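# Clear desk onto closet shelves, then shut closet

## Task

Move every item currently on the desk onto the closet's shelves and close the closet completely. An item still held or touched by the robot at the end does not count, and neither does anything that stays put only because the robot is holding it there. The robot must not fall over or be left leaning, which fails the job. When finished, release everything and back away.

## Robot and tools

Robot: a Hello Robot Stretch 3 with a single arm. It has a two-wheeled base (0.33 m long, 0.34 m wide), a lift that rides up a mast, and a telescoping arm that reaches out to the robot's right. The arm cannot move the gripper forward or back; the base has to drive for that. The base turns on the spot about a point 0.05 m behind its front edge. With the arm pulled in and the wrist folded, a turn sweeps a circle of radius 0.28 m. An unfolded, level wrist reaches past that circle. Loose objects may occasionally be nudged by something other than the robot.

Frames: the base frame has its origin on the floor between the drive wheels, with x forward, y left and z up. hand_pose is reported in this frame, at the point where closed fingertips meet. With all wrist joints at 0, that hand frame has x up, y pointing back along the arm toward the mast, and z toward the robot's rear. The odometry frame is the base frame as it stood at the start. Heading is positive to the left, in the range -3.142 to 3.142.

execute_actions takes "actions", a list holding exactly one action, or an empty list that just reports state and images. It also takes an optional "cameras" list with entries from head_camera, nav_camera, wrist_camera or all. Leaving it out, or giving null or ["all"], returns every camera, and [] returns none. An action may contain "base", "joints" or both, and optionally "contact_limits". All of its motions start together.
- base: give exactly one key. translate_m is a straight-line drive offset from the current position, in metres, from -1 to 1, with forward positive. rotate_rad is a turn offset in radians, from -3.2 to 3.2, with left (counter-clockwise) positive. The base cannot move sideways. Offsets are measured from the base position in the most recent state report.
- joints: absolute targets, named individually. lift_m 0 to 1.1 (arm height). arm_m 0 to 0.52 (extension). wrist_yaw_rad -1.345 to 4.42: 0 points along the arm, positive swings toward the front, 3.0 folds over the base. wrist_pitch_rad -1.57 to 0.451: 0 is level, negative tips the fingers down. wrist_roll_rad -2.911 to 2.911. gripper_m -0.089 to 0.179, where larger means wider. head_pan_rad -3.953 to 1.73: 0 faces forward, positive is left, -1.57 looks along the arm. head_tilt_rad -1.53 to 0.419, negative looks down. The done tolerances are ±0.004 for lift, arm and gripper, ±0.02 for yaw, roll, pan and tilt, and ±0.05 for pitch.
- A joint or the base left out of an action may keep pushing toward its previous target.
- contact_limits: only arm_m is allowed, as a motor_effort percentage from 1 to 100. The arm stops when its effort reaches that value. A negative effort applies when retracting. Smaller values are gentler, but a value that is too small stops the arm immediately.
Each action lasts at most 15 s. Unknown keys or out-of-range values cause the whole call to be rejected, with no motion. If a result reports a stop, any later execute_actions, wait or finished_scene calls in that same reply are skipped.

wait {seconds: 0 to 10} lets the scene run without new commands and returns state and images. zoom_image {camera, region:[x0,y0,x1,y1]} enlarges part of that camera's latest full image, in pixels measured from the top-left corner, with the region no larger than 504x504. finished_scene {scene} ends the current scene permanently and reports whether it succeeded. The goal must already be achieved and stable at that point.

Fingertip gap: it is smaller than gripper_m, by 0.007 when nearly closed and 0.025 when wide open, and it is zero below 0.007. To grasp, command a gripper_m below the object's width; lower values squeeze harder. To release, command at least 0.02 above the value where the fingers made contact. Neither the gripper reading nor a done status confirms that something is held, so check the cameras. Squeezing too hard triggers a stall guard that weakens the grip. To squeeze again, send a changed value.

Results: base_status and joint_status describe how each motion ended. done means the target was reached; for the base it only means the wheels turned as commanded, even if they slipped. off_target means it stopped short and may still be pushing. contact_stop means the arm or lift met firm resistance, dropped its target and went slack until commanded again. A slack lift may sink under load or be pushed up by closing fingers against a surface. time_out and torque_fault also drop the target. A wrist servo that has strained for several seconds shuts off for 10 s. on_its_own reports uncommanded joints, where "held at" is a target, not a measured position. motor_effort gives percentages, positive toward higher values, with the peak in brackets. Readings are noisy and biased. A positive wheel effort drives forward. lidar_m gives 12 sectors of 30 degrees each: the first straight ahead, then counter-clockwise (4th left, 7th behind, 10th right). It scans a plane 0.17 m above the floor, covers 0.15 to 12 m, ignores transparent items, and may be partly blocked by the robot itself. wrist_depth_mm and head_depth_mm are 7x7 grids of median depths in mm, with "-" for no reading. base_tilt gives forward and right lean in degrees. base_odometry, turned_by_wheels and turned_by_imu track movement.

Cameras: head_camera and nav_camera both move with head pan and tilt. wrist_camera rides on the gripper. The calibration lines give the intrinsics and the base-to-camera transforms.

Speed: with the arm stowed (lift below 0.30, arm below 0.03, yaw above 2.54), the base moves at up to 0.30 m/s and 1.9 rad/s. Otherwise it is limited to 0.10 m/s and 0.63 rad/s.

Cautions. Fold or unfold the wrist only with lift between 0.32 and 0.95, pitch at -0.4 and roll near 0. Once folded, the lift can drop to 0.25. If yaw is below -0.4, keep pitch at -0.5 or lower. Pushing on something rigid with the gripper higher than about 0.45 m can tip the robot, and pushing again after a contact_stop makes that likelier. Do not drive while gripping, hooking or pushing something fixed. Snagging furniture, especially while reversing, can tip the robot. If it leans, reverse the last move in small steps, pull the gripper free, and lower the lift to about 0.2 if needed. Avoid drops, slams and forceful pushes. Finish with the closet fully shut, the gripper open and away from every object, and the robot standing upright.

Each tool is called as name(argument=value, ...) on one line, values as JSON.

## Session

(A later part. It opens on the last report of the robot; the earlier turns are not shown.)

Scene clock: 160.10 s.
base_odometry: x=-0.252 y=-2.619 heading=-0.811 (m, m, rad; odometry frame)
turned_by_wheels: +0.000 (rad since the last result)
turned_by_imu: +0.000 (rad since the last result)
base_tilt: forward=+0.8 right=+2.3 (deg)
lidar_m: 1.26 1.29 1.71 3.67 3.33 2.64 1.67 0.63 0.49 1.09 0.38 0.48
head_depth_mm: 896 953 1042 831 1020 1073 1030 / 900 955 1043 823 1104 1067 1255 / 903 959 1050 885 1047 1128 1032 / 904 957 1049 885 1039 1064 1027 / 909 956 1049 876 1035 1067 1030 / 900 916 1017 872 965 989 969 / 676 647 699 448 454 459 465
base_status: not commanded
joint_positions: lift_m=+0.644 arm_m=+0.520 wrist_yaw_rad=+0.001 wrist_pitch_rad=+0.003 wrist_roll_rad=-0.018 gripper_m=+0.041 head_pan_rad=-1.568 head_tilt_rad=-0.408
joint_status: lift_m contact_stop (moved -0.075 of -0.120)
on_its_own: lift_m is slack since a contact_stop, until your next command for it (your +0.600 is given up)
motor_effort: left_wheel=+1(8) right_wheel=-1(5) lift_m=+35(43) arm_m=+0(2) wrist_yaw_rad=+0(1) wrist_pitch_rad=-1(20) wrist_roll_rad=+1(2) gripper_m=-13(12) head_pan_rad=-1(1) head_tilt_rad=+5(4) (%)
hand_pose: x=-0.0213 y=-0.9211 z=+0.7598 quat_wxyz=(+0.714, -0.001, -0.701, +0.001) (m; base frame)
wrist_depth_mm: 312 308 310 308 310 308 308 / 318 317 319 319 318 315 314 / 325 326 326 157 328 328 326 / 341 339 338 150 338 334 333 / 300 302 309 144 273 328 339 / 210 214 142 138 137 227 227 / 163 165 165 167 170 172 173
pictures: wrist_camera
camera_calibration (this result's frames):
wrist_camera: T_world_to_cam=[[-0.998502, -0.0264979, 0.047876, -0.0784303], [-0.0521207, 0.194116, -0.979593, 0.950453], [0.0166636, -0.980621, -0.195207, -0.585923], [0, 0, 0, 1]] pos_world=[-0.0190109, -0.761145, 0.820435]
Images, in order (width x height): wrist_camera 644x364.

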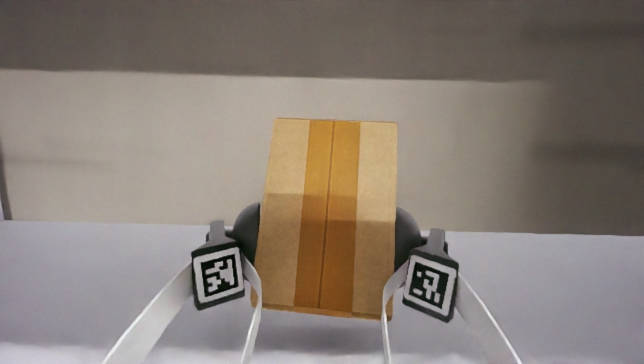

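execute_actions(actions=[{"joints":{"gripper_m":0.15}}], cameras=[])

execute_actions(actions=[{"joints":{"lift_m":0.67,"arm_m":0.0}}], cameras=["wrist_camera"])

execute_actions(actions=[{"joints":{"wrist_pitch_rad":-0.4,"wrist_yaw_rad":2.9,"gripper_m":0.05}}], cameras=[])

execute_actions(actions=[{"base":{"rotate_rad":2.16},"joints":{"lift_m":0.28}}], cameras=[])

execute_actions(actions=[{"base":{"translate_m":1.0}}], cameras=[])

execute_actions(actions=[{"base":{"translate_m":1.0}}], cameras=[])

execute_actions(actions=[{"base":{"translate_m":0.85}}], cameras=[])

execute_actions(actions=[{"base":{"rotate_rad":0.98},"joints":{"head_tilt_rad":-0.6}}], cameras=["head_camera"])

Scene clock: 162.07 s.
base_odometry: x=-0.252 y=-2.619 heading=-0.811 (m, m, rad; odometry frame)
turned_by_wheels: +0.000 (rad since the last result)
turned_by_imu: +0.000 (rad since the last result)
base_tilt: forward=+0.8 right=+2.4 (deg)
lidar_m: 1.26 1.29 1.70 3.68 3.32 2.64 1.67 0.63 0.49 1.09 0.38 0.48
head_depth_mm: 898 953 1038 830 1024 1069 1034 / 902 958 1040 824 1100 1073 1261 / 903 958 1046 889 1095 1120 1026 / 904 952 1045 885 1041 1062 1037 / 905 955 1045 875 1031 1060 1030 / 900 915 1017 872 966 990 970 / 673 650 696 447 453 460 465
base_status: not commanded
joint_positions: lift_m=+0.644 arm_m=+0.520 wrist_yaw_rad=+0.001 wrist_pitch_rad=+0.004 wrist_roll_rad=-0.017 gripper_m=+0.150 head_pan_rad=-1.568 head_tilt_rad=-0.408
joint_status: all done
on_its_own: lift_m is slack since a contact_stop, until your next command for it (your +0.600 is given up)
motor_effort: left_wheel=+1(1) right_wheel=-1(1) lift_m=+35(35) arm_m=+1(1) wrist_yaw_rad=+0(0) wrist_pitch_rad=-2(2) wrist_roll_rad=+1(1) gripper_m=+0(82) head_pan_rad=-1(1) head_tilt_rad=+4(4) (%)
hand_pose: x=-0.0213 y=-0.9211 z=+0.7599 quat_wxyz=(+0.713, -0.001, -0.701, +0.001) (m; base frame)
wrist_depth_mm: 310 314 311 311 307 310 308 / 319 320 319 317 316 318 315 / 327 327 327 325 327 324 329 / 335 341 337 334 336 333 336 / 300 329 310 173 321 341 338 / 225 - 216 160 210 - 230 / 160 164 166 160 169 171 175
pictures: none
No camera images: the call's "cameras" was empty. Leave "cameras" out to get every camera's image.

Scene clock: 167.03 s.
base_odometry: x=-0.252 y=-2.619 heading=-0.811 (m, m, rad; odometry frame)
turned_by_wheels: +0.000 (rad since the last result)
turned_by_imu: -0.001 (rad since the last result)
base_tilt: forward=+0.8 right=+2.3 (deg)
lidar_m: 1.25 1.29 1.70 3.69 3.33 2.65 1.67 0.62 0.49 1.10 0.38 0.48
head_depth_mm: 898 951 1039 828 1024 1078 1035 / 899 956 1039 824 1050 1066 1016 / 903 954 1046 883 1017 1069 1032 / 905 959 1050 883 1037 1066 1031 / 903 960 1051 879 1037 1063 996 / 900 918 1018 876 970 988 969 / 675 649 700 450 453 458 465
base_status: not commanded
joint_positions: lift_m=+0.670 arm_m=+0.002 wrist_yaw_rad=+0.001 wrist_pitch_rad=-0.017 wrist_roll_rad=-0.017 gripper_m=+0.150 head_pan_rad=-1.568 head_tilt_rad=-0.408
joint_status: all done
joint sent to its limit — the command would take arm_m past its lower limit, so that joint was sent only as far as its limit.
motor_effort: left_wheel=+1(1) right_wheel=+0(1) lift_m=+45(46) arm_m=-2(4) wrist_yaw_rad=-1(0) wrist_pitch_rad=+10(10) wrist_roll_rad=+1(0) gripper_m=+1(1) head_pan_rad=-1(1) head_tilt_rad=+5(4) (%)
hand_pose: x=-0.0213 y=-0.4031 z=+0.7799 quat_wxyz=(+0.713, +0.007, -0.701, -0.006) (m; base frame)
wrist_depth_mm: 355 506 639 606 592 567 563 / 362 514 806 785 778 802 777 / 363 516 806 812 814 805 813 / 375 484 612 612 642 611 695 / 372 458 868 877 884 463 842 / 240 - 844 828 854 - 881 / 393 532 647 644 645 649 427
pictures: wrist_camera
camera_calibration (this result's frames):
wrist_camera: T_world_to_cam=[[-0.998513, -0.0274532, 0.047107, -0.0654538], [-0.0519011, 0.213894, -0.975477, 0.874363], [0.0167041, -0.976471, -0.215001, -0.0569226], [0, 0, 0, 1]] pos_world=[-0.0190252, -0.244402, 0.843766]
Images, in order (width x height): wrist_camera 644x364.

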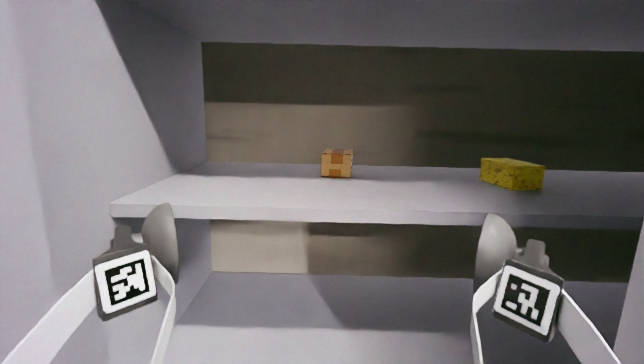

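Scene clock: 169.47 s.
base_odometry: x=-0.252 y=-2.619 heading=-0.812 (m, m, rad; odometry frame)
turned_by_wheels: +0.000 (rad since the last result)
turned_by_imu: +0.000 (rad since the last result)
base_tilt: forward=+0.8 right=+2.4 (deg)
lidar_m: 1.25 1.29 1.71 3.67 3.31 2.65 1.67 0.63 0.49 1.09 0.38 0.49
head_depth_mm: 895 957 1047 829 1023 1071 1040 / 901 954 1042 822 1045 1070 1036 / 900 958 1050 887 1018 1067 1034 / 904 961 1052 885 1044 1066 1029 / 910 955 1050 877 1037 1061 1031 / 895 916 1025 874 965 983 970 / 675 646 698 449 453 459 465
base_status: not commanded
joint_positions: lift_m=+0.670 arm_m=+0.002 wrist_yaw_rad=+2.897 wrist_pitch_rad=-0.413 wrist_roll_rad=-0.017 gripper_m=+0.050 head_pan_rad=-1.568 head_tilt_rad=-0.408
joint_status: all done
motor_effort: left_wheel=+0(1) right_wheel=+0(0) lift_m=+45(45) arm_m=-2(3) wrist_yaw_rad=+2(6) wrist_pitch_rad=+8(9) wrist_roll_rad=+1(0) gripper_m=+1(83) head_pan_rad=-1(1) head_tilt_rad=+5(4) (%)
hand_pose: x=+0.0332 y=+0.0710 z=+0.6834 quat_wxyz=(+0.228, +0.698, +0.062, +0.675) (m; base frame)
wrist_depth_mm: - - - - - - - / - - - - - - - / - - - - - - - / - - - - - - - / - - - - - - - / 912 962 - 960 - 969 947 / 803 801 811 799 823 814 820
pictures: none
No camera images: the call's "cameras" was empty. Leave "cameras" out to get every camera's image.

Scene clock: 174.03 s.
base_odometry: x=-0.252 y=-2.619 heading=+1.348 (m, m, rad; odometry frame)
turned_by_wheels: +2.160 (rad since the last result)
turned_by_imu: +2.148 (rad since the last result)
base_tilt: forward=+0.8 right=+2.3 (deg)
lidar_m: 3.45 2.60 1.35 0.58 0.55 0.94 0.38 0.52 1.26 1.31 1.82 3.31
head_depth_mm: 1065 1133 1199 1277 1368 1469 1380 / 1132 1201 1279 1356 1480 1571 1382 / 1205 1284 1379 1482 1619 1651 1375 / 1300 1383 1495 1619 1762 1725 1364 / 1396 1506 1636 1799 1946 1701 1365 / 1510 1649 1803 1986 2110 1705 1361 / 1639 1815 1978 2220 2272 1702 1371
base_status: done
joint_positions: lift_m=+0.280 arm_m=+0.002 wrist_yaw_rad=+2.898 wrist_pitch_rad=-0.415 wrist_roll_rad=-0.017 gripper_m=+0.050 head_pan_rad=-1.568 head_tilt_rad=-0.408
joint_status: all done
motor_effort: left_wheel=-1(5) right_wheel=+2(8) lift_m=+26(41) arm_m=-2(3) wrist_yaw_rad=+2(3) wrist_pitch_rad=+9(9) wrist_roll_rad=+0(1) gripper_m=+0(0) head_pan_rad=-1(1) head_tilt_rad=+4(4) (%)
hand_pose: x=+0.0331 y=+0.0709 z=+0.2938 quat_wxyz=(+0.228, +0.698, +0.062, +0.675) (m; base frame)
wrist_depth_mm: - 520 690 - - - - / 909 563 712 - - - - / 906 - 758 933 943 919 905 / 701 - 704 711 710 699 688 / 579 558 602 570 611 583 580 / 495 487 - 505 - 493 492 / - - - 435 431 427 425
pictures: none
No camera images: the call's "cameras" was empty. Leave "cameras" out to get every camera's image.

Scene clock: 178.97 s.
base_odometry: x=-0.031 y=-1.644 heading=+1.348 (m, m, rad; odometry frame)
turned_by_wheels: +0.000 (rad since the last result)
turned_by_imu: -0.001 (rad since the last result)
base_tilt: forward=+0.9 right=+2.3 (deg)
lidar_m: 2.77 2.06 2.00 1.67 1.27 1.25 1.39 1.83 1.77 1.86 2.56 2.36
head_depth_mm: 1504 1603 1703 1816 1942 1733 1372 / 1626 1727 1836 1980 2074 1738 1379 / 1714 1829 1971 2144 2203 1727 1369 / 1843 1997 2137 2317 2281 1710 1373 / 1972 2133 2312 2534 2298 1702 1360 / 2155 2362 2523 2809 2293 1716 1368 / 2334 2577 2820 3062 2254 1701 1363
base_status: done
joint_positions: lift_m=+0.280 arm_m=+0.002 wrist_yaw_rad=+2.898 wrist_pitch_rad=-0.415 wrist_roll_rad=-0.017 gripper_m=+0.050 head_pan_rad=-1.568 head_tilt_rad=-0.408
joint_status: not commanded
motor_effort: left_wheel=-2(5) right_wheel=+2(7) lift_m=+26(27) arm_m=-2(2) wrist_yaw_rad=+2(2) wrist_pitch_rad=+9(8) wrist_roll_rad=+1(0) gripper_m=-2(1) head_pan_rad=-1(1) head_tilt_rad=+4(5) (%)
hand_pose: x=+0.0329 y=+0.0709 z=+0.2937 quat_wxyz=(+0.228, +0.698, +0.063, +0.675) (m; base frame)
wrist_depth_mm: - - - - - - - / - - - - - - - / 915 - 883 917 916 924 918 / 708 - 710 704 708 702 711 / 578 543 595 569 606 577 585 / 488 489 - 500 - 489 496 / - - - 426 425 432 430
pictures: none
No camera images: the call's "cameras" was empty. Leave "cameras" out to get every camera's image.

Scene clock: 183.90 s.
base_odometry: x=+0.190 y=-0.669 heading=+1.348 (m, m, rad; odometry frame)
turned_by_wheels: +0.000 (rad since the last result)
turned_by_imu: -0.001 (rad since the last result)
base_tilt: forward=+0.9 right=+2.4 (deg)
lidar_m: 1.84 1.51 1.45 1.54 2.14 2.09 2.22 2.36 2.29 2.39 2.02 1.49
head_depth_mm: 1951 2100 2218 2391 2324 1721 1369 / 2134 2226 2363 2546 2294 1734 1380 / 2220 2412 2538 2771 2305 1718 1376 / 2454 2591 2781 2947 2277 1712 1375 / 2512 2654 2884 3009 2280 1716 1365 / 2249 2399 2563 2699 2310 1706 1362 / 2018 2148 2285 2401 2274 1706 1359
base_status: done
joint_positions: lift_m=+0.280 arm_m=+0.002 wrist_yaw_rad=+2.898 wrist_pitch_rad=-0.415 wrist_roll_rad=-0.017 gripper_m=+0.050 head_pan_rad=-1.568 head_tilt_rad=-0.408
joint_status: not commanded
motor_effort: left_wheel=-2(6) right_wheel=+2(6) lift_m=+26(27) arm_m=-2(2) wrist_yaw_rad=+2(2) wrist_pitch_rad=+9(9) wrist_roll_rad=+1(1) gripper_m=+0(0) head_pan_rad=-1(1) head_tilt_rad=+4(4) (%)
hand_pose: x=+0.0329 y=+0.0708 z=+0.2937 quat_wxyz=(+0.228, +0.698, +0.063, +0.675) (m; base frame)
wrist_depth_mm: - - - - - - - / - - - - - - - / 905 - 902 922 894 910 927 / 706 - 699 706 697 705 719 / 582 556 586 576 600 588 584 / 485 491 - 505 - 491 490 / - - - 434 437 427 428
pictures: none
No camera images: the call's "cameras" was empty. Leave "cameras" out to get every camera's image.

Scene clock: 188.50 s.
base_odometry: x=+0.378 y=+0.160 heading=+1.348 (m, m, rad; odometry frame)
turned_by_wheels: +0.000 (rad since the last result)
turned_by_imu: -0.001 (rad since the last result)
base_tilt: forward=+0.8 right=+2.3 (deg)
lidar_m: 1.00 1.07 1.02 1.06 1.50 2.80 2.99 2.82 2.73 1.72 0.95 1.23
head_depth_mm: 2350 2491 2727 2856 2314 1734 1381 / 2434 2632 2781 3026 2300 1714 1370 / 2098 2303 2533 2802 2308 1719 1368 / 1803 1974 2106 2079 2220 1721 1370 / 1572 1686 1824 928 1993 1712 1372 / 1404 1497 1569 920 649 1208 1284 / 1263 1328 1402 918 616 1586 1361
base_status: done
joint_positions: lift_m=+0.280 arm_m=+0.002 wrist_yaw_rad=+2.898 wrist_pitch_rad=-0.415 wrist_roll_rad=-0.017 gripper_m=+0.050 head_pan_rad=-1.568 head_tilt_rad=-0.408
joint_status: not commanded
motor_effort: left_wheel=-2(6) right_wheel=+2(8) lift_m=+26(26) arm_m=-2(2) wrist_yaw_rad=+2(2) wrist_pitch_rad=+9(9) wrist_roll_rad=+0(1) gripper_m=+1(1) head_pan_rad=-1(1) head_tilt_rad=+4(4) (%)
hand_pose: x=+0.0329 y=+0.0708 z=+0.2937 quat_wxyz=(+0.228, +0.698, +0.063, +0.675) (m; base frame)
wrist_depth_mm: - - - - 913 841 817 / - - - - - 893 877 / 851 - 921 896 919 932 862 / 691 - 707 714 704 691 722 / 583 556 601 572 587 585 587 / 492 492 - 506 - 490 498 / - - - 436 422 419 431
pictures: none
No camera images: the call's "cameras" was empty. Leave "cameras" out to get every camera's image.

Scene clock: 190.43 s.
base_odometry: x=+0.378 y=+0.160 heading=+2.328 (m, m, rad; odometry frame)
turned_by_wheels: +0.980 (rad since the last result)
turned_by_imu: +0.973 (rad since the last result)
base_tilt: forward=+0.9 right=+2.3 (deg)
lidar_m: 1.02 1.05 1.40 2.79 2.89 2.87 2.72 1.85 0.95 1.23 1.00 1.09
head_depth_mm: 1005 1109 937 638 541 1472 1225 / 1004 1119 935 638 539 1467 1221 / 1011 1119 935 638 1652 1458 1220 / 1012 1116 930 633 1646 1462 1223 / 1015 1126 930 636 1630 1468 1217 / 1014 1131 926 634 1654 1464 1216 / 1018 1130 928 634 1650 1456 1220
base_status: done
joint_positions: lift_m=+0.280 arm_m=+0.002 wrist_yaw_rad=+2.898 wrist_pitch_rad=-0.415 wrist_roll_rad=-0.017 gripper_m=+0.050 head_pan_rad=-1.568 head_tilt_rad=-0.593
joint_status: all done
motor_effort: left_wheel=-1(8) right_wheel=+3(7) lift_m=+27(26) arm_m=-2(2) wrist_yaw_rad=+1(2) wrist_pitch_rad=+9(9) wrist_roll_rad=+1(1) gripper_m=+1(1) head_pan_rad=-1(1) head_tilt_rad=-3(23) (%)
hand_pose: x=+0.0329 y=+0.0708 z=+0.2937 quat_wxyz=(+0.228, +0.698, +0.063, +0.675) (m; base frame)
wrist_depth_mm: - - - - - - 950 / - - - - - - 961 / 904 - 887 933 936 898 894 / 690 - 707 709 711 718 728 / 577 540 607 588 604 576 582 / 485 495 - 503 - 487 499 / - - - 429 433 426 431
pictures: head_camera (sideways: a quarter turn clockwise sets it upright)
camera_calibration (this result's frames):
head_camera: T_world_to_cam=[[-0.0141414, 0.534374, -0.84513, 1.11897], [0.998845, 0.0463612, 0.0126007, -0.0195196], [0.0459147, -0.843976, -0.534413, 0.6506], [0, 0, 0, 1]] pos_world=[0.00544869, -0.0479519, 1.29361]
Images, in order (width x height): head_camera 896x504.

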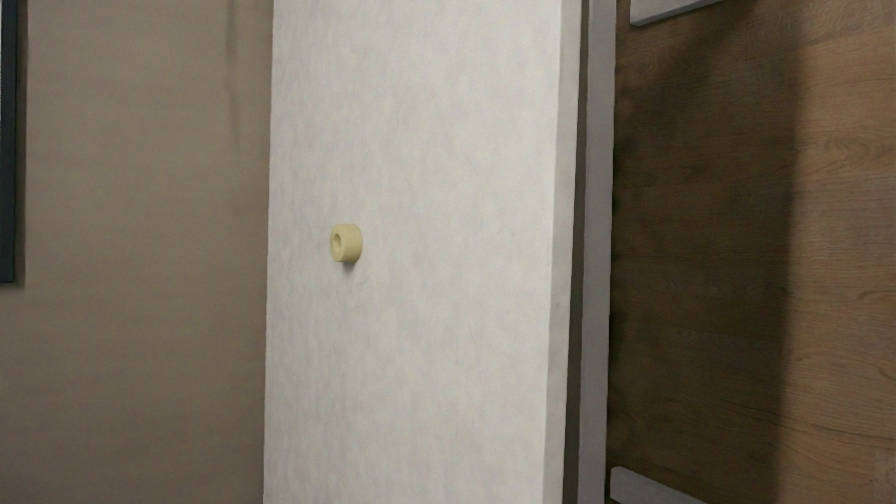

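execute_actions(actions=[])

Scene clock: 190.73 s.
base_odometry: x=+0.378 y=+0.160 heading=+2.328 (m, m, rad; odometry frame)
turned_by_wheels: +0.000 (rad since the last result)
turned_by_imu: +0.000 (rad since the last result)
base_tilt: forward=+0.9 right=+2.4 (deg)
lidar_m: 1.02 1.05 1.41 2.79 2.89 2.87 2.73 1.85 0.95 1.23 1.00 1.09
head_depth_mm: 1005 1101 939 639 540 1456 1217 / 1007 1112 933 638 538 1477 1230 / 1010 1122 933 638 1643 1458 1231 / 1009 1124 933 636 1634 1461 1226 / 1010 1129 923 634 1643 1455 1220 / 1016 1133 927 634 1655 1459 1216 / 1022 1134 932 633 1635 1451 1219
base_status: done
joint_positions: lift_m=+0.280 arm_m=+0.002 wrist_yaw_rad=+2.898 wrist_pitch_rad=-0.415 wrist_roll_rad=-0.017 gripper_m=+0.050 head_pan_rad=-1.568 head_tilt_rad=-0.593
joint_status: all done
motor_effort: left_wheel=-1(8) right_wheel=+2(7) lift_m=+26(26) arm_m=-2(2) wrist_yaw_rad=+1(2) wrist_pitch_rad=+9(9) wrist_roll_rad=+1(1) gripper_m=+0(1) head_pan_rad=-1(1) head_tilt_rad=-4(23) (%)
hand_pose: x=+0.0329 y=+0.0708 z=+0.2937 quat_wxyz=(+0.228, +0.698, +0.063, +0.675) (m; base frame)
wrist_depth_mm: - - - - - - 929 / - - - - - - 933 / 892 - 873 921 915 916 890 / 692 - 694 715 702 705 730 / 574 558 598 586 598 587 594 / 484 491 - 507 - 486 498 / - - - 429 425 421 427
pictures: head_camera (sideways: a quarter turn clockwise sets it upright), nav_camera (sideways: a quarter turn counterclockwise sets it upright), wrist_camera
camera_calibration (this result's frames):
head_camera: T_world_to_cam=[[-0.0141414, 0.534374, -0.84513, 1.11897], [0.998845, 0.0463612, 0.0126007, -0.0195196], [0.0459147, -0.843976, -0.534413, 0.6506], [0, 0, 0, 1]] pos_world=[0.00544869, -0.0479518, 1.29361]
nav_camera: T_world_to_cam=[[-0.0224898, -0.535603, 0.844171, -1.05077], [-0.998177, 0.0593275, 0.0110489, 0.0497958], [-0.0560003, -0.842384, -0.535961, 0.661307], [0, 0, 0, 1]] pos_world=[0.0631068, -0.00867681, 1.24092]
wrist_camera: T_world_to_cam=[[0.979417, -0.199113, 0.0330975, -0.0242305], [-0.0884006, -0.570554, -0.816488, 0.311621], [0.181458, 0.796757, -0.576412, 0.27556], [0, 0, 0, 1]] pos_world=[0.00127695, -0.0465818, 0.414073]
Images, in order (width x height): head_camera 896x504, nav_camera 672x504, wrist_camera 644x364.

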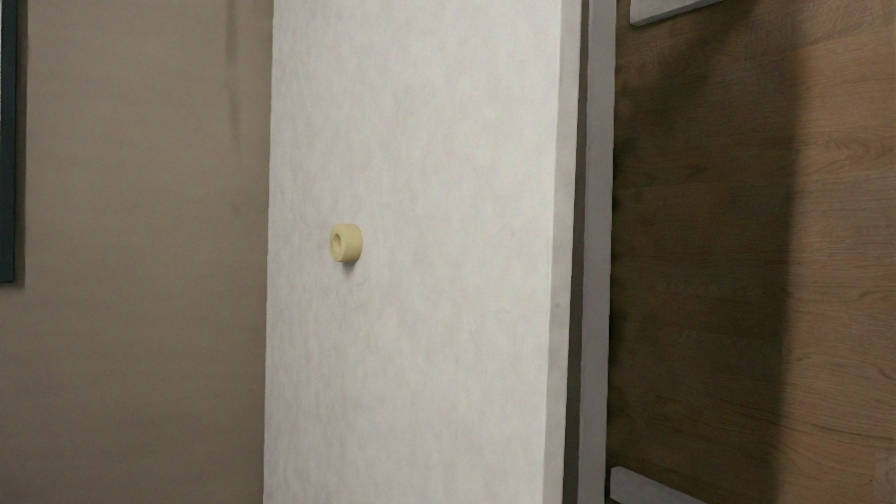

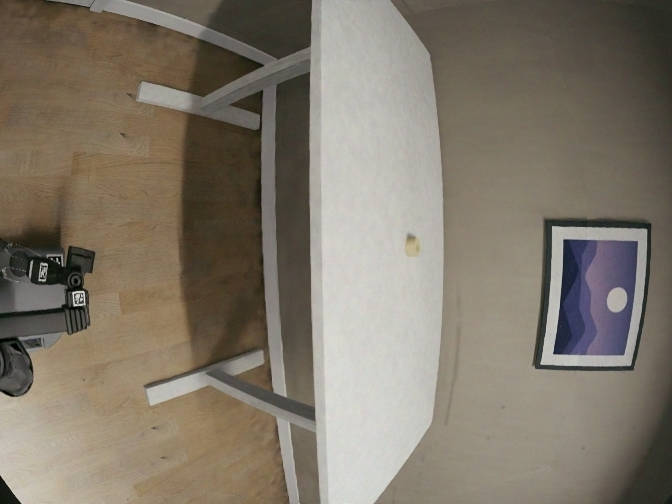

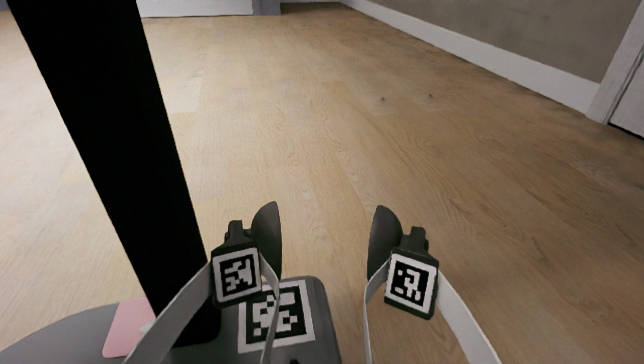

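execute_actions(actions=[{"base":{"translate_m":0.06},"joints":{"lift_m":0.94}}], cameras=[])

execute_actions(actions=[{"joints":{"lift_m":1.05,"wrist_yaw_rad":0,"gripper_m":0.12}}], cameras=["wrist_camera"])

Scene clock: 197.63 s.
base_odometry: x=+0.337 y=+0.204 heading=+2.328 (m, m, rad; odometry frame)
turned_by_wheels: +0.000 (rad since the last result)
turned_by_imu: -0.001 (rad since the last result)
base_tilt: forward=+0.8 right=+2.3 (deg)
lidar_m: 0.96 0.98 1.32 2.79 2.89 2.94 2.79 1.84 0.98 1.23 0.96 1.03
head_depth_mm: 1000 1106 936 638 520 - - / 1002 1112 936 639 539 1607 - / 1006 1116 933 638 541 1587 - / 1014 1125 932 635 1648 - - / 1015 1123 932 634 1646 1550 - / 1016 1124 930 634 1644 1468 1196 / 1017 1133 926 632 1595 1455 1215
base_status: done
joint_positions: lift_m=+0.940 arm_m=+0.002 wrist_yaw_rad=+2.898 wrist_pitch_rad=-0.415 wrist_roll_rad=-0.017 gripper_m=+0.050 head_pan_rad=-1.568 head_tilt_rad=-0.593
joint_status: all done
motor_effort: left_wheel=-2(6) right_wheel=+2(8) lift_m=+45(48) arm_m=-2(3) wrist_yaw_rad=+1(1) wrist_pitch_rad=+9(9) wrist_roll_rad=+1(1) gripper_m=+0(0) head_pan_rad=-1(1) head_tilt_rad=-3(3) (%)
hand_pose: x=+0.0329 y=+0.0708 z=+0.9529 quat_wxyz=(+0.228, +0.698, +0.063, +0.675) (m; base frame)
wrist_depth_mm: - - - - - - 894 / - - - - - - 887 / - - - - - - 894 / - - - - - - 903 / - - - - - - 948 / - - - - - - 999 / - - - - - - -
pictures: none
No camera images: the call's "cameras" was empty. Leave "cameras" out to get every camera's image.

Scene clock: 200.07 s.
base_odometry: x=+0.337 y=+0.204 heading=+2.328 (m, m, rad; odometry frame)
turned_by_wheels: +0.000 (rad since the last result)
turned_by_imu: +0.000 (rad since the last result)
base_tilt: forward=+0.8 right=+2.3 (deg)
lidar_m: 0.96 0.99 1.32 2.79 2.89 2.94 2.79 1.85 0.98 1.23 0.96 1.03
head_depth_mm: 1002 1113 1081 - - - 1166 / 1008 1115 1076 - - - - / 1004 1119 1081 - - - 1164 / 1007 1114 933 665 1635 1464 1220 / 1017 1123 927 650 1641 1464 1218 / 1014 1126 927 632 1647 1458 1221 / 1015 1134 927 636 1598 1460 1219
base_status: not commanded
joint_positions: lift_m=+1.050 arm_m=+0.002 wrist_yaw_rad=+0.003 wrist_pitch_rad=-0.415 wrist_roll_rad=-0.017 gripper_m=+0.120 head_pan_rad=-1.568 head_tilt_rad=-0.593
joint_status: all done
motor_effort: left_wheel=-2(2) right_wheel=+2(3) lift_m=+44(47) arm_m=-2(3) wrist_yaw_rad=-2(1) wrist_pitch_rad=+9(9) wrist_roll_rad=+0(1) gripper_m=+0(81) head_pan_rad=-1(1) head_tilt_rad=-4(3) (%)
hand_pose: x=-0.0209 y=-0.3721 z=+1.0629 quat_wxyz=(+0.698, +0.148, -0.685, -0.144) (m; base frame)
wrist_depth_mm: 855 873 880 871 875 880 856 / 692 705 732 713 724 743 723 / 509 509 517 514 524 520 520 / 398 401 403 407 405 403 409 / 328 339 325 329 329 341 332 / 287 - 285 281 280 288 278 / - - - - - - -
pictures: wrist_camera
camera_calibration (this result's frames):
wrist_camera: T_world_to_cam=[[-0.998423, -0.0453587, 0.0330825, -0.0693232], [-0.0531785, 0.575182, -0.816295, 1.10906], [0.0179976, -0.816767, -0.576686, 0.478163], [0, 0, 0, 1]] pos_world=[-0.0188414, -0.250508, 1.18337]
Images, in order (width x height): wrist_camera 644x364.

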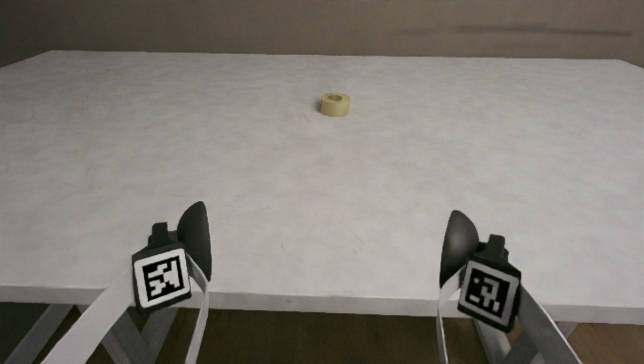

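execute_actions(actions=[{"joints":{"arm_m":0.44,"wrist_pitch_rad":-0.5}}], cameras=["wrist_camera"])

Scene clock: 204.60 s.
base_odometry: x=+0.337 y=+0.204 heading=+2.328 (m, m, rad; odometry frame)
turned_by_wheels: +0.000 (rad since the last result)
turned_by_imu: +0.000 (rad since the last result)
base_tilt: forward=+0.8 right=+2.4 (deg)
lidar_m: 0.96 0.98 1.33 2.79 2.90 2.94 2.79 1.84 0.99 1.23 0.96 1.03
head_depth_mm: 985 1146 936 637 540 1465 1210 / 989 - 935 640 539 1464 1212 / 1006 - 821 636 538 1465 1216 / 1007 1121 902 633 1639 1460 1222 / 1014 1119 928 635 1645 1460 1219 / 1017 1122 932 633 1640 1442 1218 / 1015 1127 928 634 1585 1450 1216
base_status: not commanded
joint_positions: lift_m=+1.050 arm_m=+0.440 wrist_yaw_rad=+0.001 wrist_pitch_rad=-0.513 wrist_roll_rad=-0.017 gripper_m=+0.120 head_pan_rad=-1.568 head_tilt_rad=-0.593
joint_status: all done
motor_effort: left_wheel=-2(2) right_wheel=+3(4) lift_m=+45(44) arm_m=+2(2) wrist_yaw_rad=+0(2) wrist_pitch_rad=+7(8) wrist_roll_rad=+1(1) gripper_m=+0(1) head_pan_rad=-1(1) head_tilt_rad=-3(4) (%)
hand_pose: x=-0.0213 y=-0.7962 z=+1.0417 quat_wxyz=(+0.690, +0.181, -0.678, -0.178) (m; base frame)
wrist_depth_mm: 511 508 505 509 510 496 503 / 549 541 529 540 536 534 528 / 413 410 407 410 405 410 411 / 333 335 332 335 337 337 340 / 286 292 283 284 288 294 285 / 248 - 248 226 246 254 248 / 222 218 217 207 217 213 220
pictures: wrist_camera
camera_calibration (this result's frames):
wrist_camera: T_world_to_cam=[[-0.998486, -0.0468827, 0.0287774, -0.0849384], [-0.0524125, 0.651918, -0.756476, 1.33443], [0.0167051, -0.756839, -0.653388, 0.24709], [0, 0, 0, 1]] pos_world=[-0.0189968, -0.686913, 1.17335]
Images, in order (width x height): wrist_camera 644x364.

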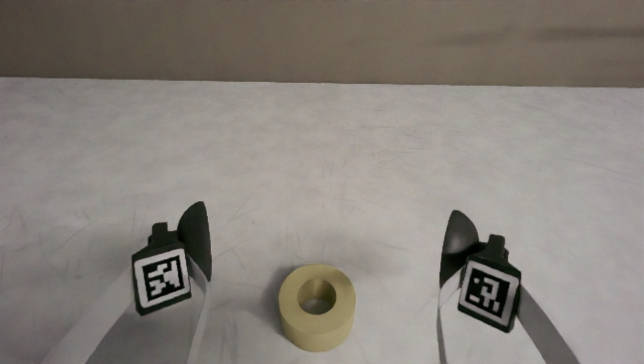

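execute_actions(actions=[{"joints":{"lift_m":0.93,"arm_m":0.45}}], cameras=["wrist_camera"])

Scene clock: 206.97 s.
base_odometry: x=+0.337 y=+0.204 heading=+2.328 (m, m, rad; odometry frame)
turned_by_wheels: +0.000 (rad since the last result)
turned_by_imu: -0.002 (rad since the last result)
base_tilt: forward=+0.9 right=+2.3 (deg)
lidar_m: 0.96 0.99 1.32 2.80 2.88 2.94 2.79 1.85 0.98 1.23 0.96 1.03
head_depth_mm: 1003 1091 - 613 540 1462 1214 / 1007 1080 827 635 539 1460 1225 / 1013 1106 - 637 1660 1466 1216 / 1012 1119 934 638 1648 1459 1220 / 1013 1124 932 635 1652 1461 1221 / 1015 1125 934 635 1645 1462 1214 / 1018 1135 924 636 1611 1455 1214
base_status: not commanded
joint_positions: lift_m=+0.967 arm_m=+0.450 wrist_yaw_rad=+0.003 wrist_pitch_rad=-0.471 wrist_roll_rad=-0.017 gripper_m=+0.120 head_pan_rad=-1.568 head_tilt_rad=-0.593
joint_status: lift_m contact_stop (moved -0.083 of -0.120); the others done
on_its_own: lift_m is slack since a contact_stop, until your next command for it (your +0.930 is given up)
motor_effort: left_wheel=+1(3) right_wheel=-1(2) lift_m=+35(38) arm_m=+3(0) wrist_yaw_rad=-2(2) wrist_pitch_rad=-16(23) wrist_roll_rad=+0(1) gripper_m=-2(1) head_pan_rad=-1(1) head_tilt_rad=-3(4) (%)
hand_pose: x=-0.0210 y=-0.8120 z=+0.9678 quat_wxyz=(+0.694, +0.168, -0.681, -0.163) (m; base frame)
wrist_depth_mm: 493 490 499 494 495 483 482 / 379 383 387 385 381 384 387 / 288 289 290 289 289 286 295 / 233 234 230 233 233 234 233 / 194 200 193 166 195 201 195 / 167 171 162 145 166 172 168 / - 145 145 146 146 142 146
pictures: wrist_camera
camera_calibration (this result's frames):
wrist_camera: T_world_to_cam=[[-0.998423, -0.0470408, 0.0306456, -0.0851787], [-0.0532361, 0.619899, -0.782873, 1.28839], [0.0178298, -0.78327, -0.621426, 0.134464], [0, 0, 0, 1]] pos_world=[-0.0188529, -0.697358, 1.09482]
Images, in order (width x height): wrist_camera 644x364.

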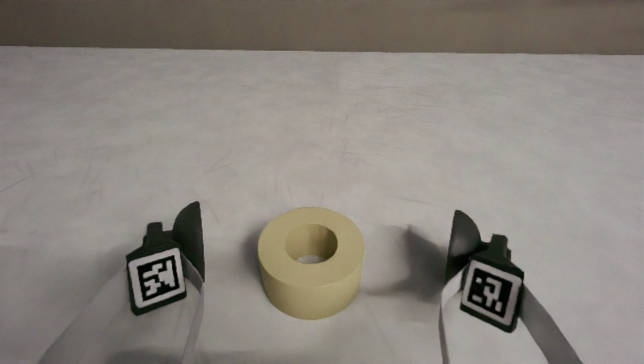

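execute_actions(actions=[{"joints":{"lift_m":0.972,"gripper_m":0.0}}], cameras=["wrist_camera"])

execute_actions(actions=[{"joints":{"lift_m":1.03}}], cameras=["wrist_camera"])

Scene clock: 208.70 s.
base_odometry: x=+0.337 y=+0.204 heading=+2.328 (m, m, rad; odometry frame)
turned_by_wheels: +0.000 (rad since the last result)
turned_by_imu: +0.000 (rad since the last result)
base_tilt: forward=+0.9 right=+2.4 (deg)
lidar_m: 0.96 0.98 1.32 2.80 2.90 2.95 2.79 1.85 0.98 1.23 0.96 1.03
head_depth_mm: 1001 1094 - 608 539 1483 1222 / 1004 1078 826 634 539 1465 1220 / 1013 1097 773 636 540 1459 1225 / 1008 1119 929 637 1655 1464 1215 / 1014 1121 931 634 1644 1453 1229 / 1013 1124 929 634 1643 1451 1219 / 1018 1126 925 630 1599 1458 1222
base_status: not commanded
joint_positions: lift_m=+0.972 arm_m=+0.450 wrist_yaw_rad=-0.001 wrist_pitch_rad=-0.476 wrist_roll_rad=-0.017 gripper_m=+0.001 head_pan_rad=-1.568 head_tilt_rad=-0.593
joint_status: all done
motor_effort: left_wheel=-1(1) right_wheel=+2(2) lift_m=+40(44) arm_m=+1(3) wrist_yaw_rad=+1(2) wrist_pitch_rad=-13(16) wrist_roll_rad=+1(0) gripper_m=-23(97) head_pan_rad=-1(1) head_tilt_rad=-4(3) (%)
hand_pose: x=-0.0218 y=-0.8114 z=+0.9717 quat_wxyz=(+0.693, +0.168, -0.681, -0.166) (m; base frame)
wrist_depth_mm: 483 496 490 486 479 483 486 / 380 388 385 379 387 392 390 / 291 296 290 295 295 294 294 / 235 237 235 235 236 236 237 / 196 197 203 168 204 198 198 / 169 169 - 144 - 170 169 / 148 148 148 149 150 148 149
pictures: wrist_camera
camera_calibration (this result's frames):
wrist_camera: T_world_to_cam=[[-0.998596, -0.0433637, 0.03043, -0.0829148], [-0.0508585, 0.623992, -0.779774, 1.29141], [0.0148258, -0.780227, -0.625321, 0.143495], [0, 0, 0, 1]] pos_world=[-0.0192469, -0.697464, 1.09926]
Images, in order (width x height): wrist_camera 644x364.

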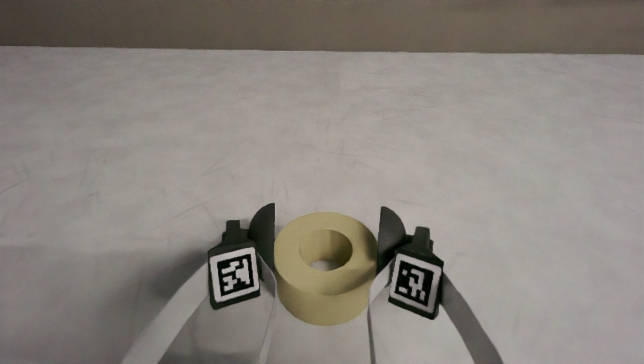

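Scene clock: 210.07 s.
base_odometry: x=+0.337 y=+0.204 heading=+2.328 (m, m, rad; odometry frame)
turned_by_wheels: +0.000 (rad since the last result)
turned_by_imu: +0.000 (rad since the last result)
base_tilt: forward=+0.9 right=+2.3 (deg)
lidar_m: 0.96 0.99 1.32 2.80 2.90 2.94 2.79 1.85 0.98 1.23 0.96 1.03
head_depth_mm: 1002 - 934 638 539 1463 1224 / 1003 - 934 636 540 1462 1213 / 1008 - 827 636 539 1461 1218 / 1010 1118 929 634 1644 1454 1216 / 1017 1122 925 635 1660 1457 1221 / 1013 1128 925 631 1644 1471 1224 / 1022 1127 926 632 1609 1452 1216
base_status: not commanded
joint_positions: lift_m=+1.030 arm_m=+0.450 wrist_yaw_rad=-0.001 wrist_pitch_rad=-0.514 wrist_roll_rad=-0.017 gripper_m=+0.007 head_pan_rad=-1.568 head_tilt_rad=-0.593
joint_status: all done
on_its_own: gripper_m is held at +0.006, not at your +0.000, by its stall guard, which is still easing
motor_effort: left_wheel=-1(1) right_wheel=+3(2) lift_m=+45(49) arm_m=+2(1) wrist_yaw_rad=+1(2) wrist_pitch_rad=+9(13) wrist_roll_rad=+1(1) gripper_m=-21(23) head_pan_rad=-1(1) head_tilt_rad=-3(4) (%)
hand_pose: x=-0.0218 y=-0.8060 z=+1.0213 quat_wxyz=(+0.690, +0.181, -0.678, -0.179) (m; base frame)
wrist_depth_mm: 491 489 491 494 491 482 506 / 475 475 464 481 480 470 468 / 373 372 365 373 370 376 373 / 304 302 305 306 303 302 310 / 257 256 266 170 264 259 258 / 222 223 - 144 - 224 225 / 197 198 198 193 197 198 198
pictures: wrist_camera
camera_calibration (this result's frames):
wrist_camera: T_world_to_cam=[[-0.998597, -0.0444992, 0.0286954, -0.0833239], [-0.0508209, 0.653401, -0.755304, 1.32541], [0.0148609, -0.755703, -0.654746, 0.228613], [0, 0, 0, 1]] pos_world=[-0.019246, -0.696966, 1.15316]
Images, in order (width x height): wrist_camera 644x364.

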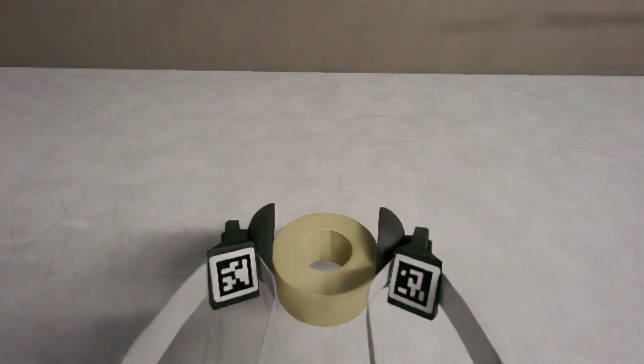

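execute_actions(actions=[{"joints":{"arm_m":0.0,"wrist_pitch_rad":-0.4,"gripper_m":0.012}}], cameras=[])

execute_actions(actions=[{"joints":{"lift_m":0.9,"wrist_yaw_rad":2.9}}], cameras=[])

execute_actions(actions=[{"base":{"rotate_rad":2.1},"joints":{"lift_m":0.29,"head_pan_rad":0,"head_tilt_rad":-0.2}}])

Scene clock: 214.67 s.
base_odometry: x=+0.337 y=+0.204 heading=+2.328 (m, m, rad; odometry frame)
turned_by_wheels: +0.000 (rad since the last result)
turned_by_imu: +0.000 (rad since the last result)
base_tilt: forward=+0.8 right=+2.3 (deg)
lidar_m: 0.96 0.98 1.32 2.80 2.89 2.93 2.79 1.84 0.98 1.23 0.96 1.04
head_depth_mm: 1002 1109 936 - - - - / 1008 1113 933 - - - - / 1006 1116 931 - - - - / 1012 1119 929 634 1650 1465 1216 / 1012 1120 932 634 1632 1458 1224 / 1015 1124 928 633 1636 1456 1219 / 1017 1124 928 633 1610 1462 1215
base_status: not commanded
joint_positions: lift_m=+1.030 arm_m=+0.002 wrist_yaw_rad=-0.001 wrist_pitch_rad=-0.423 wrist_roll_rad=-0.017 gripper_m=+0.013 head_pan_rad=-1.568 head_tilt_rad=-0.593
joint_status: all done
joint sent to its limit — the command would take arm_m past its lower limit, so that joint was sent only as far as its limit.
motor_effort: left_wheel=+0(1) right_wheel=+1(2) lift_m=+45(45) arm_m=-3(5) wrist_yaw_rad=+1(0) wrist_pitch_rad=+13(14) wrist_roll_rad=+0(0) gripper_m=-17(19) head_pan_rad=-1(1) head_tilt_rad=-4(3) (%)
hand_pose: x=-0.0218 y=-0.3711 z=+1.0412 quat_wxyz=(+0.697, +0.149, -0.685, -0.148) (m; base frame)
wrist_depth_mm: 841 849 895 873 850 858 868 / 631 648 628 646 641 649 651 / 453 466 461 467 463 468 477 / 362 358 360 365 363 366 368 / 297 297 308 169 309 299 304 / 279 270 - 145 - 268 261 / - - - - - - -
pictures: none
No camera images: the call's "cameras" was empty. Leave "cameras" out to get every camera's image.

Scene clock: 217.10 s.
base_odometry: x=+0.337 y=+0.204 heading=+2.328 (m, m, rad; odometry frame)
turned_by_wheels: +0.000 (rad since the last result)
turned_by_imu: +0.000 (rad since the last result)
base_tilt: forward=+0.9 right=+2.3 (deg)
lidar_m: 0.96 0.98 1.33 2.80 2.89 2.94 2.79 1.84 0.98 1.23 0.96 1.03
head_depth_mm: 998 1113 932 637 540 1547 - / 999 1117 936 639 540 1505 - / 1004 1118 929 638 538 1503 - / 1006 1121 929 635 1636 1511 - / 1011 1119 924 636 1646 1497 - / 1017 1128 928 632 1629 1452 1211 / 1016 1129 925 634 1615 1468 1211
base_status: not commanded
joint_positions: lift_m=+0.900 arm_m=+0.002 wrist_yaw_rad=+2.897 wrist_pitch_rad=-0.422 wrist_roll_rad=-0.017 gripper_m=+0.013 head_pan_rad=-1.568 head_tilt_rad=-0.593
joint_status: all done
motor_effort: left_wheel=+0(1) right_wheel=+2(2) lift_m=+27(41) arm_m=-2(2) wrist_yaw_rad=+3(4) wrist_pitch_rad=+13(13) wrist_roll_rad=+1(1) gripper_m=-17(19) head_pan_rad=-1(1) head_tilt_rad=-3(4) (%)
hand_pose: x=+0.0329 y=+0.0699 z=+0.9121 quat_wxyz=(+0.231, +0.698, +0.065, +0.674) (m; base frame)
wrist_depth_mm: - - - - - - 888 / - - - - - - 875 / - - - - - - 914 / - - - - - - 895 / - - - 169 - - 950 / - - - 144 - - - / - - - - - - -
pictures: none
No camera images: the call's "cameras" was empty. Leave "cameras" out to get every camera's image.

Scene clock: 223.47 s.
base_odometry: x=+0.337 y=+0.204 heading=-1.856 (m, m, rad; odometry frame)
turned_by_wheels: +2.100 (rad since the last result)
turned_by_imu: +2.089 (rad since the last result)
base_tilt: forward=+1.0 right=+2.4 (deg)
lidar_m: 2.90 2.93 2.79 1.83 1.29 1.23 0.96 1.03 0.96 0.99 1.34 2.80
head_depth_mm: 2344 2565 2685 2736 2856 2247 1643 / 2490 2750 2857 2938 2931 2218 1654 / 2512 2922 3711 3135 3231 2203 1640 / 2573 3116 3343 3456 3386 2212 1646 / 2730 - - - 3339 2217 1629 / 2755 3773 3800 - 3312 2165 1634 / 2791 3330 3398 3534 3299 2166 1610
base_status: done
joint_positions: lift_m=+0.290 arm_m=+0.002 wrist_yaw_rad=+2.898 wrist_pitch_rad=-0.422 wrist_roll_rad=-0.017 gripper_m=+0.013 head_pan_rad=-0.007 head_tilt_rad=-0.211
joint_status: all done
motor_effort: left_wheel=-1(6) right_wheel=+2(6) lift_m=+27(27) arm_m=-2(3) wrist_yaw_rad=+2(2) wrist_pitch_rad=+13(13) wrist_roll_rad=+0(1) gripper_m=-18(19) head_pan_rad=+5(59) head_tilt_rad=+7(31) (%)
hand_pose: x=+0.0328 y=+0.0699 z=+0.3021 quat_wxyz=(+0.231, +0.698, +0.065, +0.674) (m; base frame)
wrist_depth_mm: - - - - - - - / - - - - - - - / 880 - 863 921 906 926 914 / 721 - 724 717 715 707 731 / 577 587 605 169 598 594 593 / 492 491 - 144 - 494 502 / 451 - - 422 430 434 432
pictures: head_camera (sideways: a quarter turn clockwise sets it upright), nav_camera (sideways: a quarter turn counterclockwise sets it upright), wrist_camera
camera_calibration (this result's frames):
head_camera: T_world_to_cam=[[-0.180938, -0.0113467, -0.983429, 1.30049], [-0.0380905, 0.999264, -0.00452127, 0.00909456], [0.982757, 0.0366413, -0.181237, 0.185269], [0, 0, 0, 1]] pos_world=[0.0535808, -0.00112001, 1.31256]
nav_camera: T_world_to_cam=[[0.182082, -0.0252967, 0.982958, -1.23317], [-0.0687848, -0.997548, -0.0129306, 0.0753456], [0.980874, -0.0652582, -0.183376, 0.196136], [0, 0, 0, 1]] pos_world=[0.0373352, 0.0567652, 1.24909]
wrist_camera: T_world_to_cam=[[0.979326, -0.199608, 0.0328049, -0.0245084], [-0.090204, -0.576078, -0.812402, 0.317185], [0.18106, 0.792648, -0.582174, 0.283172], [0, 0, 0, 1]] pos_world=[0.00134177, -0.0466247, 0.423341]
Images, in order (width x height): head_camera 896x504, nav_camera 672x504, wrist_camera 644x364.

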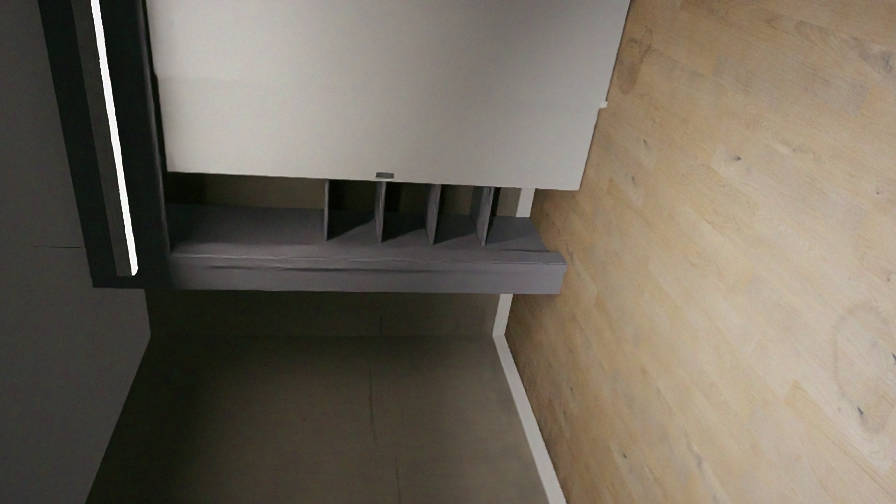

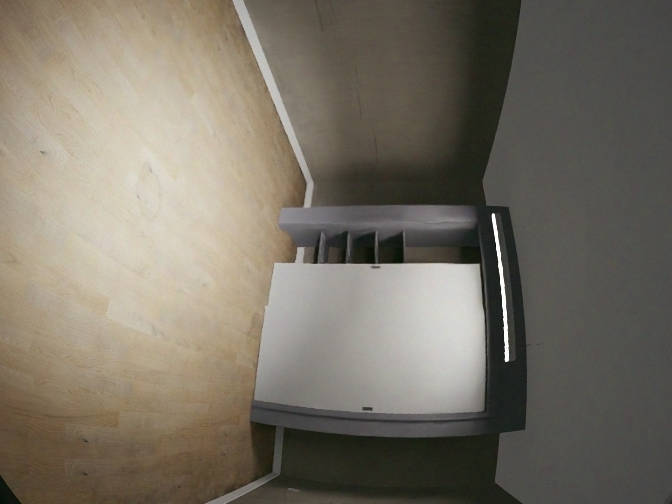

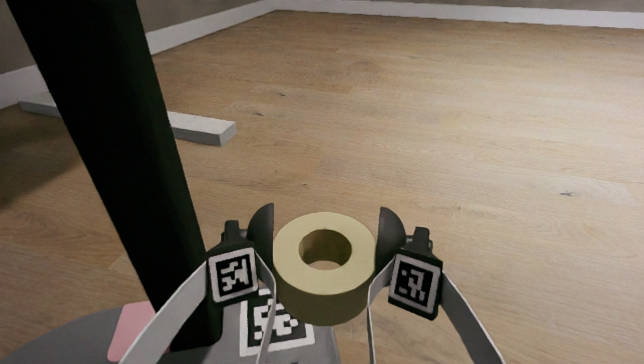

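execute_actions(actions=[{"base":{"translate_m":1.0}}], cameras=[])

execute_actions(actions=[{"base":{"translate_m":1.0}}], cameras=[])

execute_actions(actions=[{"base":{"translate_m":0.8}}], cameras=["nav_camera"])

Scene clock: 228.60 s.
base_odometry: x=+0.056 y=-0.756 heading=-1.856 (m, m, rad; odometry frame)
turned_by_wheels: +0.000 (rad since the last result)
turned_by_imu: -0.001 (rad since the last result)
base_tilt: forward=+0.8 right=+2.2 (deg)
lidar_m: 2.03 2.45 2.33 2.39 2.23 1.65 1.96 1.50 1.43 1.48 1.96 1.93
head_depth_mm: 1714 1777 1809 1891 1938 1966 1664 / 1788 1886 1967 2034 2077 2121 1638 / 1896 2717 2782 2787 2716 2219 1639 / 2019 2401 2564 2683 2773 2200 1654 / 2409 2250 2316 2444 2527 2206 1626 / 2766 3151 3212 3369 3252 2154 1636 / 2589 2802 2841 2950 2951 2186 1630
base_status: done
joint_positions: lift_m=+0.290 arm_m=+0.002 wrist_yaw_rad=+2.898 wrist_pitch_rad=-0.422 wrist_roll_rad=-0.017 gripper_m=+0.013 head_pan_rad=-0.007 head_tilt_rad=-0.210
joint_status: not commanded
motor_effort: left_wheel=-2(5) right_wheel=+1(8) lift_m=+26(27) arm_m=-2(2) wrist_yaw_rad=+2(2) wrist_pitch_rad=+13(13) wrist_roll_rad=+1(1) gripper_m=-17(18) head_pan_rad=+5(4) head_tilt_rad=+5(7) (%)
hand_pose: x=+0.0327 y=+0.0700 z=+0.3021 quat_wxyz=(+0.231, +0.698, +0.065, +0.675) (m; base frame)
wrist_depth_mm: - - - - - - - / - - - - - - - / 890 - 926 897 916 930 944 / 708 - 701 705 707 711 716 / 590 571 605 168 619 592 593 / 487 498 - 144 - 495 512 / 444 - - 426 437 433 441
pictures: none
No camera images: the call's "cameras" was empty. Leave "cameras" out to get every camera's image.

Scene clock: 233.60 s.
base_odometry: x=-0.226 y=-1.715 heading=-1.856 (m, m, rad; odometry frame)
turned_by_wheels: +0.000 (rad since the last result)
turned_by_imu: -0.001 (rad since the last result)
base_tilt: forward=+0.9 right=+2.4 (deg)
lidar_m: 1.12 1.40 1.87 1.91 2.54 2.54 2.84 2.00 1.90 1.52 1.10 1.05
head_depth_mm: 933 962 992 1021 1056 1089 1129 / 1623 1694 1057 1088 1127 1163 1208 / 1700 1765 1841 1878 1895 1927 1652 / 1516 1557 1641 1700 1785 1814 1635 / 1136 1187 1230 1294 1347 1401 1484 / 1201 1256 1300 1353 1424 1512 1529 / 2124 2206 2269 2347 2413 2186 1634
base_status: done
joint_positions: lift_m=+0.290 arm_m=+0.002 wrist_yaw_rad=+2.898 wrist_pitch_rad=-0.422 wrist_roll_rad=-0.017 gripper_m=+0.013 head_pan_rad=-0.007 head_tilt_rad=-0.210
joint_status: not commanded
motor_effort: left_wheel=-1(6) right_wheel=+3(7) lift_m=+27(26) arm_m=-2(3) wrist_yaw_rad=+2(2) wrist_pitch_rad=+13(13) wrist_roll_rad=+1(1) gripper_m=-18(19) head_pan_rad=+5(4) head_tilt_rad=+5(5) (%)
hand_pose: x=+0.0327 y=+0.0700 z=+0.3021 quat_wxyz=(+0.231, +0.698, +0.065, +0.675) (m; base frame)
wrist_depth_mm: - - - - - - - / - - - - - - - / 910 - 914 908 912 918 952 / 685 - 697 715 722 738 720 / 586 573 604 169 600 597 588 / 494 498 - 144 - 495 496 / 446 - - 425 434 439 431
pictures: none
No camera images: the call's "cameras" was empty. Leave "cameras" out to get every camera's image.

Scene clock: 238.13 s.
base_odometry: x=-0.451 y=-2.483 heading=-1.856 (m, m, rad; odometry frame)
turned_by_wheels: +0.000 (rad since the last result)
turned_by_imu: -0.001 (rad since the last result)
base_tilt: forward=+0.8 right=+2.3 (deg)
lidar_m: 0.75 0.51 1.50 1.54 2.04 3.71 3.37 2.38 1.42 0.56 0.40 0.38
head_depth_mm: 901 925 947 991 771 939 757 / 951 978 1010 1046 767 1014 755 / 990 1023 1060 1100 827 1012 813 / 846 890 916 979 893 990 1021 / 720 748 770 813 827 878 915 / 626 651 674 696 722 752 778 / 445 459 473 488 505 520 539
base_status: done
joint_positions: lift_m=+0.290 arm_m=+0.002 wrist_yaw_rad=+2.898 wrist_pitch_rad=-0.422 wrist_roll_rad=-0.017 gripper_m=+0.013 head_pan_rad=-0.007 head_tilt_rad=-0.210
joint_status: not commanded
motor_effort: left_wheel=-1(7) right_wheel=+2(8) lift_m=+26(26) arm_m=-2(2) wrist_yaw_rad=+1(2) wrist_pitch_rad=+13(13) wrist_roll_rad=+0(1) gripper_m=-17(18) head_pan_rad=+4(5) head_tilt_rad=+5(6) (%)
hand_pose: x=+0.0327 y=+0.0700 z=+0.3021 quat_wxyz=(+0.231, +0.698, +0.065, +0.675) (m; base frame)
wrist_depth_mm: - - - - - - - / - - - - - - - / 891 - 912 933 880 925 535 / 711 - 730 716 700 718 509 / 576 580 617 169 614 589 480 / 501 502 - 144 - 503 497 / 456 - - 421 427 436 433
pictures: nav_camera (sideways: a quarter turn counterclockwise sets it upright)
camera_calibration (this result's frames):
nav_camera: T_world_to_cam=[[0.18108, -0.0252846, 0.983143, -1.2334], [-0.0687432, -0.99755, -0.0129936, 0.0754275], [0.981063, -0.0652315, -0.182374, 0.194831], [0, 0, 0, 1]] pos_world=[0.0373875, 0.0567658, 1.24912]
Images, in order (width x height): nav_camera 672x504.

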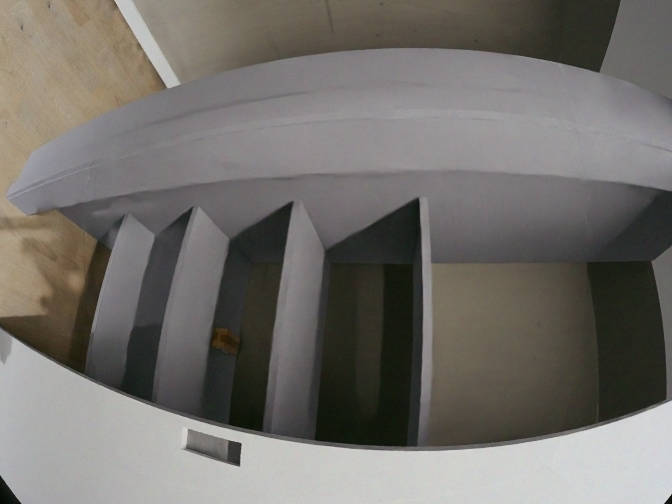

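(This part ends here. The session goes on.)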